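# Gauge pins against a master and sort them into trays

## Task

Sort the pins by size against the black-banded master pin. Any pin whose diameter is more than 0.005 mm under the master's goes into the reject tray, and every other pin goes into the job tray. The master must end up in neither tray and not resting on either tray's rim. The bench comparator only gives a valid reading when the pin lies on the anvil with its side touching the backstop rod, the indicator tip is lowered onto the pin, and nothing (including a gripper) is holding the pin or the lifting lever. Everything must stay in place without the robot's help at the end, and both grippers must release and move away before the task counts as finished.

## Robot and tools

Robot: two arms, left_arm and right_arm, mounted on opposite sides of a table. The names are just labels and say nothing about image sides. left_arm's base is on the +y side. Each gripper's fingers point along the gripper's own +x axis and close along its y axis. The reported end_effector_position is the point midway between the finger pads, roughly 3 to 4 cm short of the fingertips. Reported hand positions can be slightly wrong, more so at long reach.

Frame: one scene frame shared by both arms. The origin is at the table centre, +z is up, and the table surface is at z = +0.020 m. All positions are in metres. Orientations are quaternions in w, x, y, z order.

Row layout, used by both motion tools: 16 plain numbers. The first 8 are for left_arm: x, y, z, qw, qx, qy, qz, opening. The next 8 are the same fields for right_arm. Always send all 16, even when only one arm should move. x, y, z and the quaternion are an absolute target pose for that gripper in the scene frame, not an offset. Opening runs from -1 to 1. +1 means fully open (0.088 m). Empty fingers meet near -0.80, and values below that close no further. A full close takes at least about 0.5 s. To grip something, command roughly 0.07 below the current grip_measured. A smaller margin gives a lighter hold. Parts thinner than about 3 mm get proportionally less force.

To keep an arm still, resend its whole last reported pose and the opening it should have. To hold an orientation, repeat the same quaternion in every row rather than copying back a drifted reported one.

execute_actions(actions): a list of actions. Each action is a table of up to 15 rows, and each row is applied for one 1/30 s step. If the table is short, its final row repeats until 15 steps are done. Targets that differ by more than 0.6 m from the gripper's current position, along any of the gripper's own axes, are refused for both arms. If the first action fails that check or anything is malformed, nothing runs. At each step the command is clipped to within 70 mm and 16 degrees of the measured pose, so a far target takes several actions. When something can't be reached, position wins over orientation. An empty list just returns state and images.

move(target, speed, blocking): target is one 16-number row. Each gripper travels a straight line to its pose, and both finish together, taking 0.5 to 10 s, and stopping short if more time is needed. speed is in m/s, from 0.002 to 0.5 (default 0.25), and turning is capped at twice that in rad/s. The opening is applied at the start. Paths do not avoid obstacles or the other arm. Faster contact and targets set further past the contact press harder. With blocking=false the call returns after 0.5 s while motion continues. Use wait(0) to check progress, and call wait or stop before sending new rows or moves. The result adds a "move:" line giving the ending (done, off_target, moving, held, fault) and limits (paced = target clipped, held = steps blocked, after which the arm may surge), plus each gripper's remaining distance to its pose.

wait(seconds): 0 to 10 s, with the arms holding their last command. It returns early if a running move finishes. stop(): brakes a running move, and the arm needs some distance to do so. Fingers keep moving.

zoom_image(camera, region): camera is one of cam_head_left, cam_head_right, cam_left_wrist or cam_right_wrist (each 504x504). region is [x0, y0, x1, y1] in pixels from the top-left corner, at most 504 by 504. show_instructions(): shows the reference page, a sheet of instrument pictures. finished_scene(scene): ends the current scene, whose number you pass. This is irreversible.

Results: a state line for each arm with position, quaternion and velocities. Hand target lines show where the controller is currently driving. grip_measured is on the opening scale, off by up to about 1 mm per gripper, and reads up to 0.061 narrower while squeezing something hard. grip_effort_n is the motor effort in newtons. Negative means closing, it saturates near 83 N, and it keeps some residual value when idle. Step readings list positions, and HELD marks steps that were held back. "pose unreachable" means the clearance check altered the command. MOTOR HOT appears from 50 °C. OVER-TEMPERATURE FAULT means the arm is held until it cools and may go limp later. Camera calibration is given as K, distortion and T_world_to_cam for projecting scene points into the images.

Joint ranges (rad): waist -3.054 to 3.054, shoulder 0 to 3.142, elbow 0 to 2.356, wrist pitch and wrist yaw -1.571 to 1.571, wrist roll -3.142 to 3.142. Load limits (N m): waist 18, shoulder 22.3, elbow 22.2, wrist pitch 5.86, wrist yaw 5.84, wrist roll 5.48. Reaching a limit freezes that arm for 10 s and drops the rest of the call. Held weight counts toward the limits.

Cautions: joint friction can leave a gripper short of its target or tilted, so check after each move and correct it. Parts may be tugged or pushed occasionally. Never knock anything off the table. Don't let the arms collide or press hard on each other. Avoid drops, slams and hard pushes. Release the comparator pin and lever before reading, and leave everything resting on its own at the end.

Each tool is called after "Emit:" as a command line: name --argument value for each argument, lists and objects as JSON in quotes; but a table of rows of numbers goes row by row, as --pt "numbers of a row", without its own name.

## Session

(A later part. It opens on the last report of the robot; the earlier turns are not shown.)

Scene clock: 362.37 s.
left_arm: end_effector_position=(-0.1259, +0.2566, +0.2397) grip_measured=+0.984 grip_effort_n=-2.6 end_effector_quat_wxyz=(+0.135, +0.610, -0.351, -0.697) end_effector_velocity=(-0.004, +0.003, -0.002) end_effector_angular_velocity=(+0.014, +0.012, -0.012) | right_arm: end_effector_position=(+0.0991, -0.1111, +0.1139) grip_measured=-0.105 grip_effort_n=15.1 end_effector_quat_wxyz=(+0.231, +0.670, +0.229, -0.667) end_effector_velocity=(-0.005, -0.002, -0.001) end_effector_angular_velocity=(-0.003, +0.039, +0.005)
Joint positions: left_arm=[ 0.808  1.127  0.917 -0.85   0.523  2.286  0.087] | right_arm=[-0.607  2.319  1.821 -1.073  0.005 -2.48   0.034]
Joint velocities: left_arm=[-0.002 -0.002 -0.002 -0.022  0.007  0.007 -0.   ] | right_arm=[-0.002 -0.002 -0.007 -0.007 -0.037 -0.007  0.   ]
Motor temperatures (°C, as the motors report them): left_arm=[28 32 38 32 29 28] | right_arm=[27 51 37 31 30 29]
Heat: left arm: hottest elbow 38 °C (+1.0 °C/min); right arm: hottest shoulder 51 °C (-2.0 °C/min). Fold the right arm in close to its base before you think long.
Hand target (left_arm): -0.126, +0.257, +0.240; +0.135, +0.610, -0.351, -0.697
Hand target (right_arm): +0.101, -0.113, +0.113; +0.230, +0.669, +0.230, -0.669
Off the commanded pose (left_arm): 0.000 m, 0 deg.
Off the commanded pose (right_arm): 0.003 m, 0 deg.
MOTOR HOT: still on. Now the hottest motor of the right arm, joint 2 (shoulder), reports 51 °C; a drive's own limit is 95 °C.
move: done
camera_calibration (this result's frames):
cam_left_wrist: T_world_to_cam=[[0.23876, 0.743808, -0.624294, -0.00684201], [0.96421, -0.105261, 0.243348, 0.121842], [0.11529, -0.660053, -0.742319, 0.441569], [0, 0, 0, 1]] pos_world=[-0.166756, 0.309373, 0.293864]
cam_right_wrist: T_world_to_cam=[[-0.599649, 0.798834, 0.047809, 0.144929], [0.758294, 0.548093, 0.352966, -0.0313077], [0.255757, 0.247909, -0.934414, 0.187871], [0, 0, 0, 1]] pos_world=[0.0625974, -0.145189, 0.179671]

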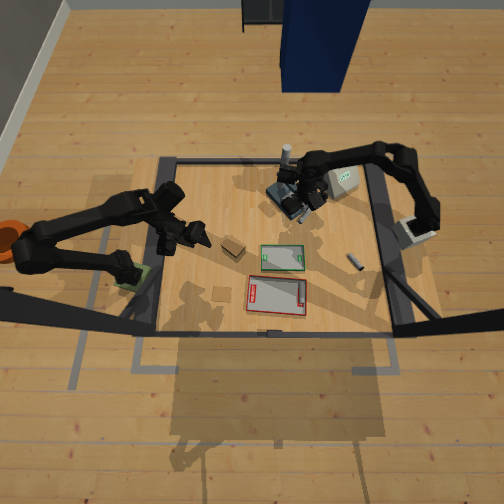

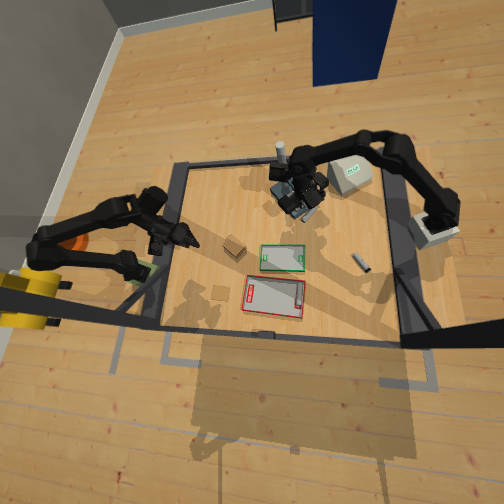

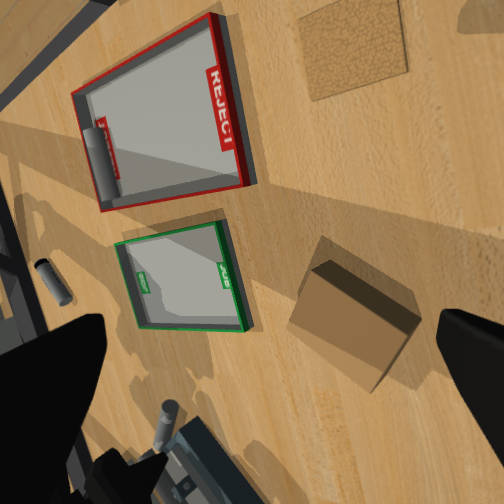

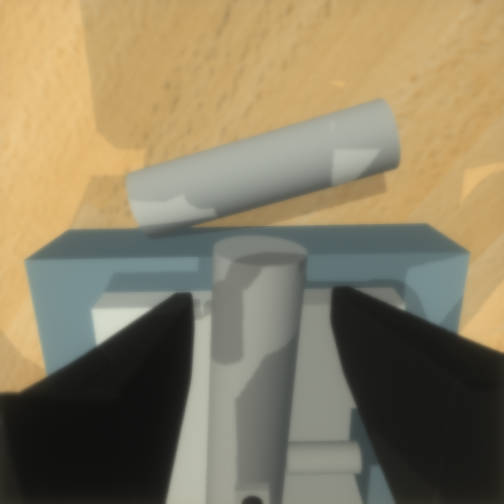

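Probably 0.558, but verify up close; then come back down in the same batch.

Emit:
move --target '[-0.1259,0.2566,0.2397,0.135,0.610,-0.351,-0.697,1,0.101,-0.113,0.19,-0.230,-0.669,-0.230,0.669,-0.1]' --speed 0.08

Emit:
move --target '[-0.1259,0.2566,0.2397,0.135,0.610,-0.351,-0.697,1,0.21,-0.30,0.21,-0.230,-0.669,-0.230,0.669,-0.1]' --speed 0.15

Emit:
move --target '[-0.1259,0.2566,0.2397,0.135,0.610,-0.351,-0.697,1,0.090,-0.121,0.19,-0.230,-0.669,-0.230,0.669,-0.1]' --speed 0.15

Emit:
move --target '[-0.1259,0.2566,0.2397,0.135,0.610,-0.351,-0.697,1,0.090,-0.123,0.135,-0.230,-0.669,-0.230,0.669,-0.1]' --speed 0.05

Emit:
move --target '[-0.1259,0.2566,0.2397,0.135,0.610,-0.351,-0.697,1,0.101,-0.115,0.106,-0.230,-0.669,-0.230,0.669,-0.1]' --speed 0.04

Scene clock: 369.07 s.
left_arm: end_effector_position=(-0.1259, +0.2566, +0.2397) grip_measured=+0.984 grip_effort_n=-2.6 end_effector_quat_wxyz=(+0.135, +0.610, -0.351, -0.697) end_effector_velocity=(-0.001, -0.001, +0.001) end_effector_angular_velocity=(-0.003, +0.002, +0.013) | right_arm: end_effector_position=(+0.0995, -0.1156, +0.1828) grip_measured=-0.103 grip_effort_n=14.7 end_effector_quat_wxyz=(+0.235, +0.666, +0.224, -0.671) end_effector_velocity=(-0.001, -0.002, +0.002) end_effector_angular_velocity=(-0.010, +0.010, -0.010)
Joint positions: left_arm=[ 0.808  1.127  0.917 -0.85   0.523  2.286  0.087] | right_arm=[-0.611  2.274  2.021 -1.335  0.003 -2.482  0.034]
Joint velocities: left_arm=[-0.007 -0.007 -0.002  0.007 -0.007 -0.022  0.   ] | right_arm=[-0.002  0.002  0.012 -0.022 -0.007  0.007 -0.   ]
Motor temperatures (°C, as the motors report them): left_arm=[28 32 38 32 29 28] | right_arm=[27 52 37 30 30 29]
Heat: left arm: hottest elbow 38 °C (+1.0 °C/min); right arm: hottest shoulder 52 °C (-2.0 °C/min). Fold the right arm in close to its base before you think long.
Hand target (left_arm): -0.126, +0.257, +0.240; +0.135, +0.610, -0.351, -0.697
Hand target (right_arm): +0.101, -0.114, +0.190; +0.230, +0.669, +0.230, -0.669
Off the commanded pose (left_arm): 0.000 m, 0 deg.
Off the commanded pose (right_arm): 0.008 m, 1 deg.
MOTOR HOT: still on. Now the hottest motor of the right arm, joint 2 (shoulder), reports 52 °C; a drive's own limit is 95 °C.
move: done
camera_calibration (this result's frames):
cam_left_wrist: T_world_to_cam=[[0.23876, 0.743808, -0.624294, -0.00684201], [0.96421, -0.105261, 0.243348, 0.121842], [0.11529, -0.660053, -0.742319, 0.441569], [0, 0, 0, 1]] pos_world=[-0.166756, 0.309373, 0.293864]
cam_right_wrist: T_world_to_cam=[[-0.59752, 0.800927, 0.0385556, 0.147248], [0.761824, 0.552031, 0.338948, -0.050762], [0.250188, 0.231901, -0.940015, 0.253019], [0, 0, 0, 1]] pos_world=[0.0633529, -0.148588, 0.24937]

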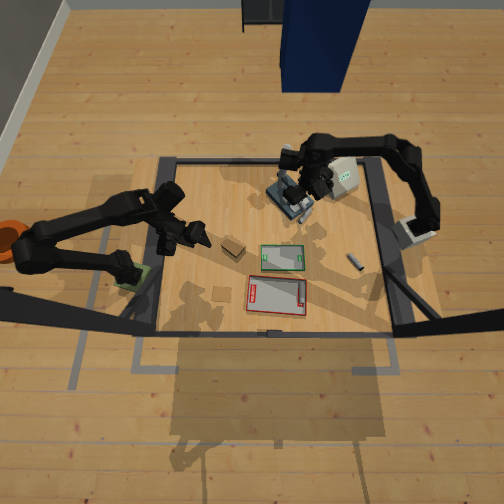

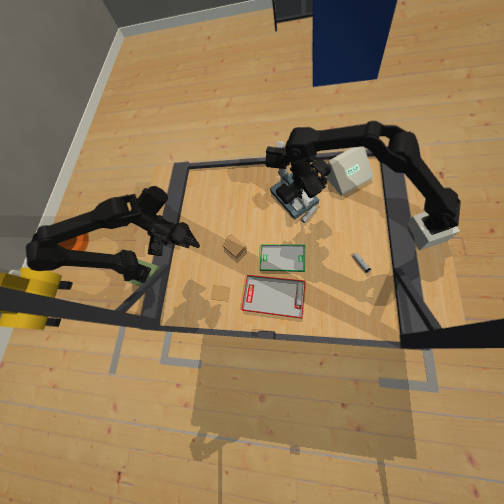

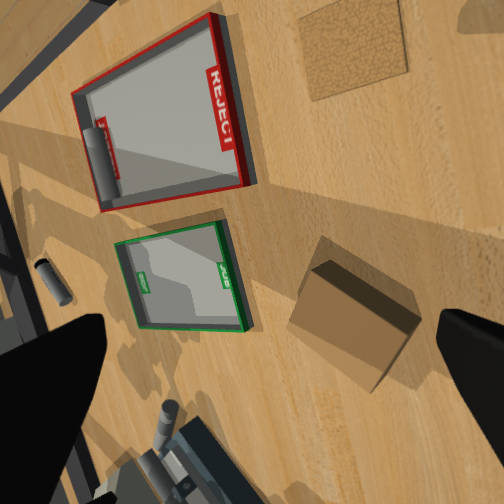

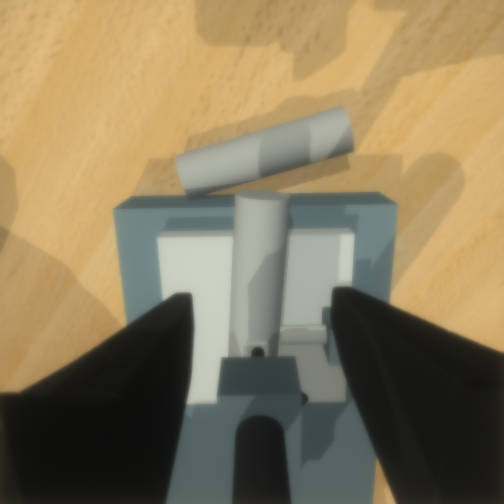

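Scene clock: 371.03 s.
left_arm: end_effector_position=(-0.1259, +0.2566, +0.2397) grip_measured=+0.984 grip_effort_n=-2.6 end_effector_quat_wxyz=(+0.135, +0.610, -0.351, -0.697) end_effector_velocity=(+0.001, -0.000, -0.001) end_effector_angular_velocity=(+0.002, -0.025, -0.002) | right_arm: end_effector_position=(+0.2116, -0.2975, +0.2073) grip_measured=-0.103 grip_effort_n=14.7 end_effector_quat_wxyz=(+0.232, +0.669, +0.227, -0.668) end_effector_velocity=(+0.003, -0.006, +0.002) end_effector_angular_velocity=(-0.007, -0.004, -0.010)
Joint positions: left_arm=[ 0.808  1.127  0.917 -0.85   0.523  2.286  0.087] | right_arm=[-1.095  1.798  1.42  -1.195  0.007 -2.965  0.034]
Joint velocities: left_arm=[-0.007 -0.002 -0.002  0.007 -0.022  0.007  0.   ] | right_arm=[-0.017 -0.007 -0.002 -0.007  0.007 -0.007  0.   ]
Motor temperatures (°C, as the motors report them): left_arm=[28 32 38 32 29 28] | right_arm=[27 52 37 30 30 29]
Heat: left arm: hottest elbow 38 °C (+1.0 °C/min); right arm: hottest shoulder 52 °C (-2.0 °C/min). Fold the right arm in close to its base before you think long.
Hand target (left_arm): -0.126, +0.257, +0.240; +0.135, +0.610, -0.351, -0.697
Hand target (right_arm): +0.211, -0.300, +0.209; +0.231, +0.671, +0.229, -0.666
Off the commanded pose (left_arm): 0.000 m, 0 deg.
Off the commanded pose (right_arm): 0.004 m, 0 deg.
MOTOR HOT: still on. Now the hottest motor of the right arm, joint 2 (shoulder), reports 52 °C; a drive's own limit is 95 °C.
move: done
camera_calibration (this result's frames):
cam_left_wrist: T_world_to_cam=[[0.23876, 0.743808, -0.624294, -0.00684201], [0.96421, -0.105261, 0.243348, 0.121842], [0.11529, -0.660053, -0.742319, 0.441569], [0, 0, 0, 1]] pos_world=[-0.166756, 0.309373, 0.293864]
cam_right_wrist: T_world_to_cam=[[-0.597143, 0.800878, 0.0448803, 0.357526], [0.760426, 0.547399, 0.349439, -0.0473269], [0.255291, 0.242793, -0.935884, 0.291492], [0, 0, 0, 1]] pos_world=[0.175067, -0.3312, 0.273295]

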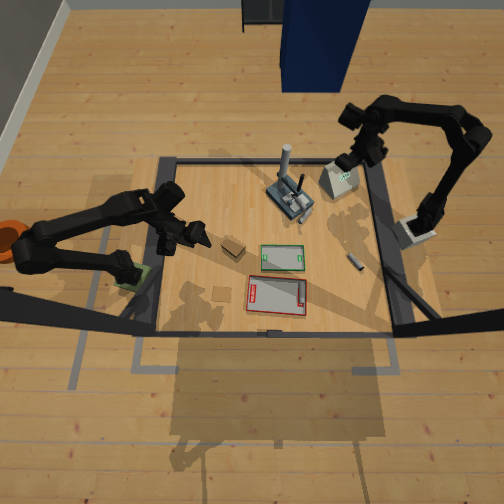

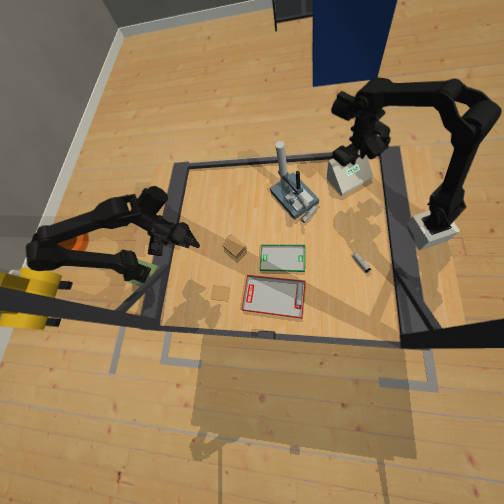

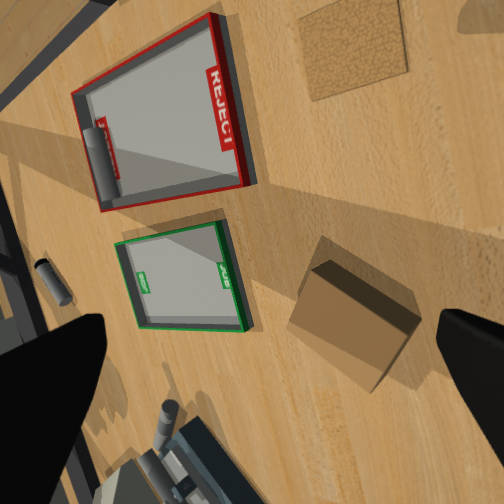

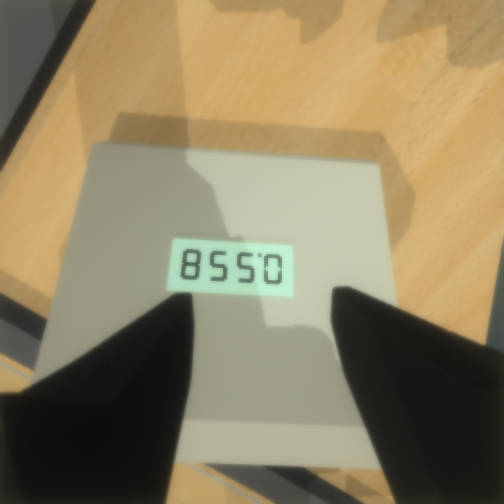

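Scene clock: 373.00 s.
left_arm: end_effector_position=(-0.1259, +0.2566, +0.2397) grip_measured=+0.984 grip_effort_n=-2.6 end_effector_quat_wxyz=(+0.135, +0.610, -0.351, -0.697) end_effector_velocity=(-0.003, +0.001, -0.001) end_effector_angular_velocity=(+0.008, +0.023, +0.011) | right_arm: end_effector_position=(+0.0899, -0.1232, +0.1956) grip_measured=-0.103 grip_effort_n=14.2 end_effector_quat_wxyz=(+0.226, +0.669, +0.235, -0.668) end_effector_velocity=(+0.003, +0.004, +0.002) end_effector_angular_velocity=(+0.005, -0.009, -0.010)
Joint positions: left_arm=[ 0.808  1.127  0.917 -0.85   0.523  2.286  0.087] | right_arm=[-0.596  2.198  1.947 -1.309 -0.006 -2.47   0.034]
Joint velocities: left_arm=[-0.002 -0.002 -0.002 -0.007  0.007 -0.022 -0.   ] | right_arm=[-0.002  0.012  0.027 -0.007  0.007  0.007 -0.   ]
Motor temperatures (°C, as the motors report them): left_arm=[28 32 38 32 29 28] | right_arm=[27 52 37 30 30 29]
Heat: left arm: hottest elbow 38 °C (+1.0 °C/min); right arm: hottest shoulder 52 °C (-1.0 °C/min). Fold the right arm in close to its base before you think long.
Hand target (left_arm): -0.126, +0.257, +0.240; +0.135, +0.610, -0.351, -0.697
Hand target (right_arm): +0.089, -0.121, +0.191; +0.229, +0.666, +0.231, -0.671
Off the commanded pose (left_arm): 0.000 m, 0 deg.
Off the commanded pose (right_arm): 0.006 m, 1 deg.
MOTOR HOT: still on. Now the hottest motor of the right arm, joint 2 (shoulder), reports 52 °C; a drive's own limit is 95 °C.
move: done
camera_calibration (this result's frames):
cam_left_wrist: T_world_to_cam=[[0.23876, 0.743808, -0.624294, -0.00684201], [0.96421, -0.105261, 0.243348, 0.121842], [0.11529, -0.660053, -0.742319, 0.441569], [0, 0, 0, 1]] pos_world=[-0.166756, 0.309373, 0.293864]
cam_right_wrist: T_world_to_cam=[[-0.599557, 0.797879, 0.0626146, 0.142165], [0.760874, 0.543988, 0.353763, -0.0473338], [0.248198, 0.259743, -0.933237, 0.271452], [0, 0, 0, 1]] pos_world=[0.0538772, -0.158189, 0.261172]

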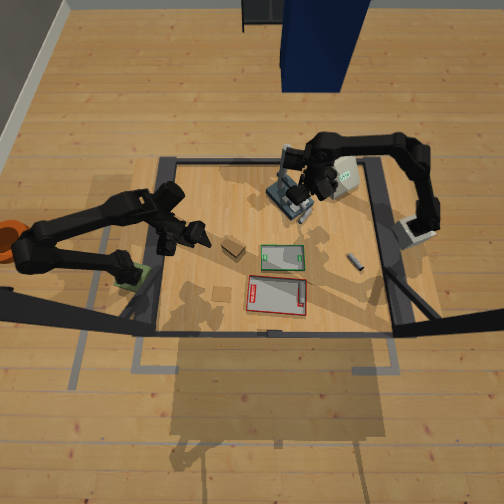

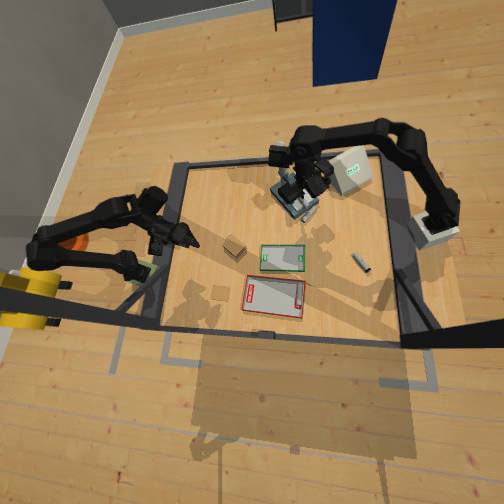

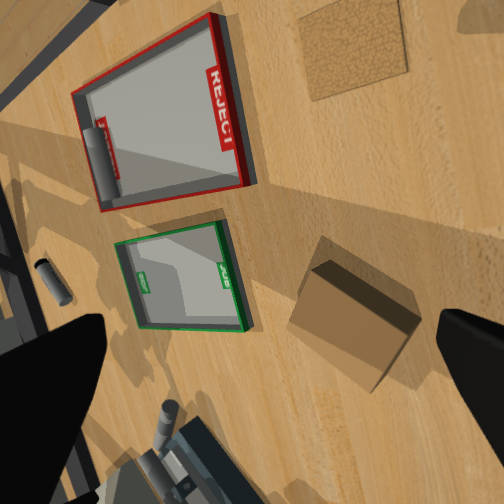

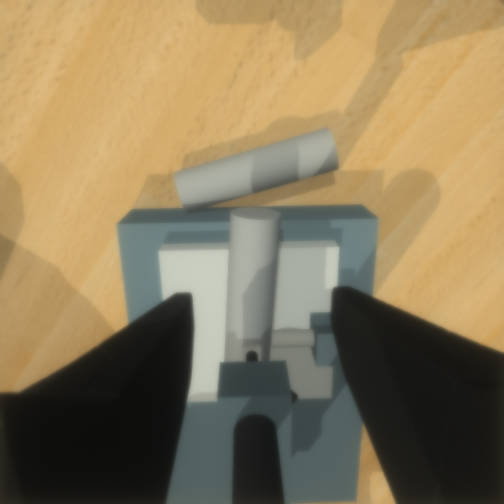

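Scene clock: 374.57 s.
left_arm: end_effector_position=(-0.1259, +0.2566, +0.2397) grip_measured=+0.984 grip_effort_n=-2.6 end_effector_quat_wxyz=(+0.135, +0.610, -0.351, -0.697) end_effector_velocity=(-0.002, +0.004, -0.003) end_effector_angular_velocity=(+0.027, +0.019, +0.018) | right_arm: end_effector_position=(+0.0911, -0.1196, +0.1438) grip_measured=-0.103 grip_effort_n=14.2 end_effector_quat_wxyz=(+0.223, +0.672, +0.237, -0.665) end_effector_velocity=(+0.001, +0.004, +0.001) end_effector_angular_velocity=(+0.023, +0.002, +0.020)
Joint positions: left_arm=[ 0.808  1.127  0.917 -0.85   0.523  2.286  0.087] | right_arm=[-0.596  2.228  1.789 -1.11  -0.003 -2.47   0.034]
Joint velocities: left_arm=[-0.002 -0.002 -0.002 -0.022 -0.007 -0.022 -0.   ] | right_arm=[-0.002 -0.002 -0.002  0.022 -0.007 -0.022 -0.   ]
Motor temperatures (°C, as the motors report them): left_arm=[28 32 38 32 29 28] | right_arm=[27 52 37 30 30 29]
Heat: left arm: hottest elbow 38 °C (+1.0 °C/min); right arm: hottest shoulder 52 °C (-1.0 °C/min). Fold the right arm in close to its base before you think long.
Hand target (left_arm): -0.126, +0.257, +0.240; +0.135, +0.610, -0.351, -0.697
Hand target (right_arm): +0.090, -0.122, +0.135; +0.230, +0.669, +0.230, -0.669
Off the commanded pose (left_arm): 0.000 m, 0 deg.
Off the commanded pose (right_arm): 0.010 m, 1 deg.
MOTOR HOT: still on. Now the hottest motor of the right arm, joint 2 (shoulder), reports 52 °C; a drive's own limit is 95 °C.
move: off_target (right_arm)
camera_calibration (this result's frames):
cam_left_wrist: T_world_to_cam=[[0.23876, 0.743808, -0.624294, -0.00684201], [0.96421, -0.105261, 0.243348, 0.121842], [0.11529, -0.660053, -0.742319, 0.441569], [0, 0, 0, 1]] pos_world=[-0.166756, 0.309373, 0.293864]
cam_right_wrist: T_world_to_cam=[[-0.599841, 0.797233, 0.0678918, 0.142427], [0.759173, 0.540296, 0.362956, -0.0335478], [0.252679, 0.269257, -0.92933, 0.222083], [0, 0, 0, 1]] pos_world=[0.0547866, -0.15522, 0.208895]

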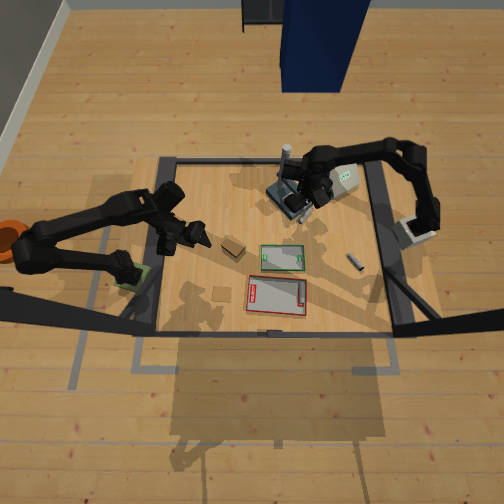

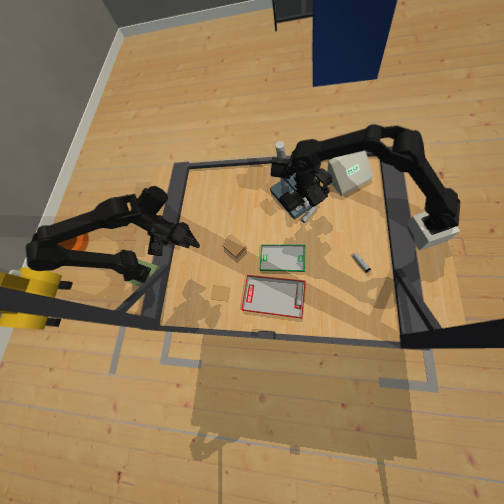

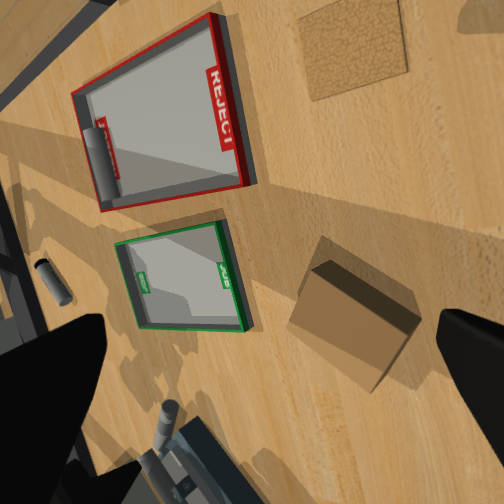

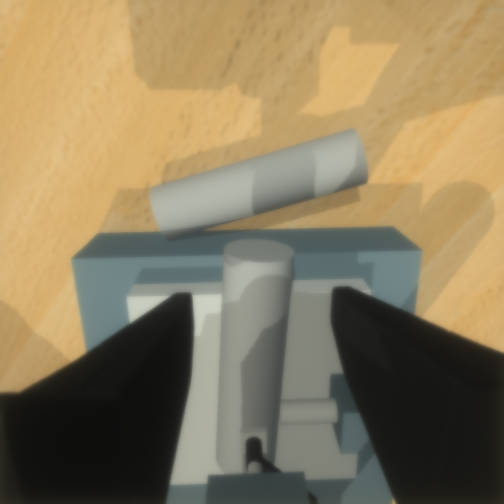

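Scene clock: 375.90 s.
left_arm: end_effector_position=(-0.1259, +0.2566, +0.2397) grip_measured=+0.984 grip_effort_n=-2.6 end_effector_quat_wxyz=(+0.135, +0.610, -0.351, -0.697) end_effector_velocity=(+0.000, +0.002, -0.004) end_effector_angular_velocity=(+0.020, +0.008, +0.012) | right_arm: end_effector_position=(+0.1004, -0.1116, +0.1149) grip_measured=-0.103 grip_effort_n=14.2 end_effector_quat_wxyz=(+0.223, +0.672, +0.236, -0.665) end_effector_velocity=(-0.003, -0.001, +0.000) end_effector_angular_velocity=(-0.005, +0.009, +0.010)
Joint positions: left_arm=[ 0.808  1.127  0.917 -0.85   0.523  2.286  0.087] | right_arm=[-0.612  2.298  1.789 -1.041 -0.002 -2.482  0.034]
Joint velocities: left_arm=[ 0.002  0.002 -0.007 -0.007 -0.007 -0.007 -0.   ] | right_arm=[ 0.002 -0.002 -0.002 -0.007 -0.007 -0.007 -0.   ]
Motor temperatures (°C, as the motors report them): left_arm=[28 32 38 32 29 28] | right_arm=[27 52 37 30 30 29]
Heat: left arm: hottest elbow 38 °C (+1.0 °C/min); right arm: hottest shoulder 52 °C (-1.0 °C/min). Fold the right arm in close to its base before you think long.
Hand target (left_arm): -0.126, +0.257, +0.240; +0.135, +0.610, -0.351, -0.697
Hand target (right_arm): +0.101, -0.115, +0.106; +0.230, +0.669, +0.230, -0.669
Off the commanded pose (left_arm): 0.000 m, 0 deg.
Off the commanded pose (right_arm): 0.010 m, 1 deg.
MOTOR HOT: still on. Now the hottest motor of the right arm, joint 2 (shoulder), reports 52 °C; a drive's own limit is 95 °C.
move: off_target (right_arm)
camera_calibration (this result's frames):
cam_left_wrist: T_world_to_cam=[[0.23876, 0.743808, -0.624294, -0.00684201], [0.96421, -0.105261, 0.243348, 0.121842], [0.11529, -0.660053, -0.742319, 0.441569], [0, 0, 0, 1]] pos_world=[-0.166756, 0.309373, 0.293864]
cam_right_wrist: T_world_to_cam=[[-0.597147, 0.799339, 0.0668779, 0.143683], [0.760702, 0.537884, 0.363337, -0.0349466], [0.254457, 0.26784, -0.929254, 0.190369], [0, 0, 0, 1]] pos_world=[0.0639433, -0.147043, 0.17999]

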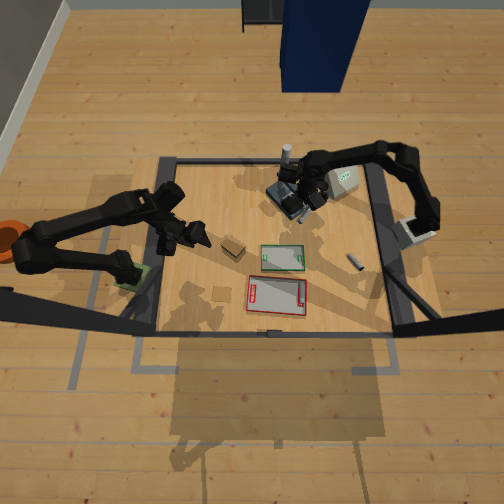

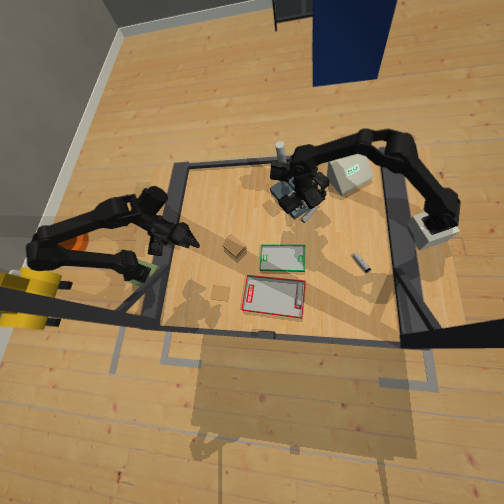

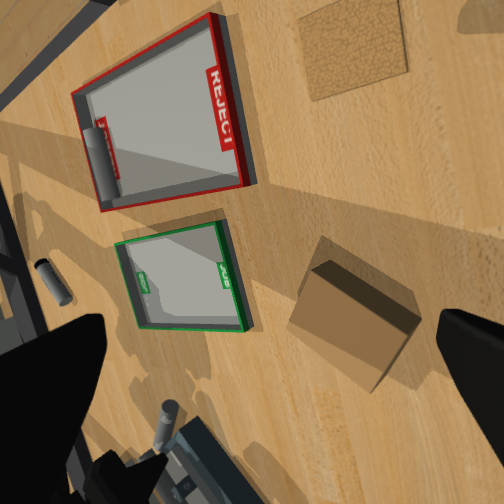

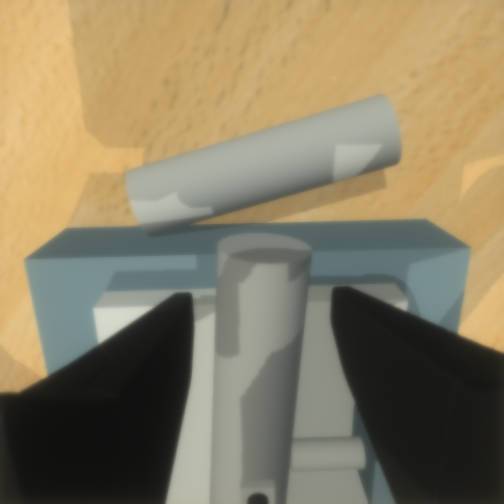

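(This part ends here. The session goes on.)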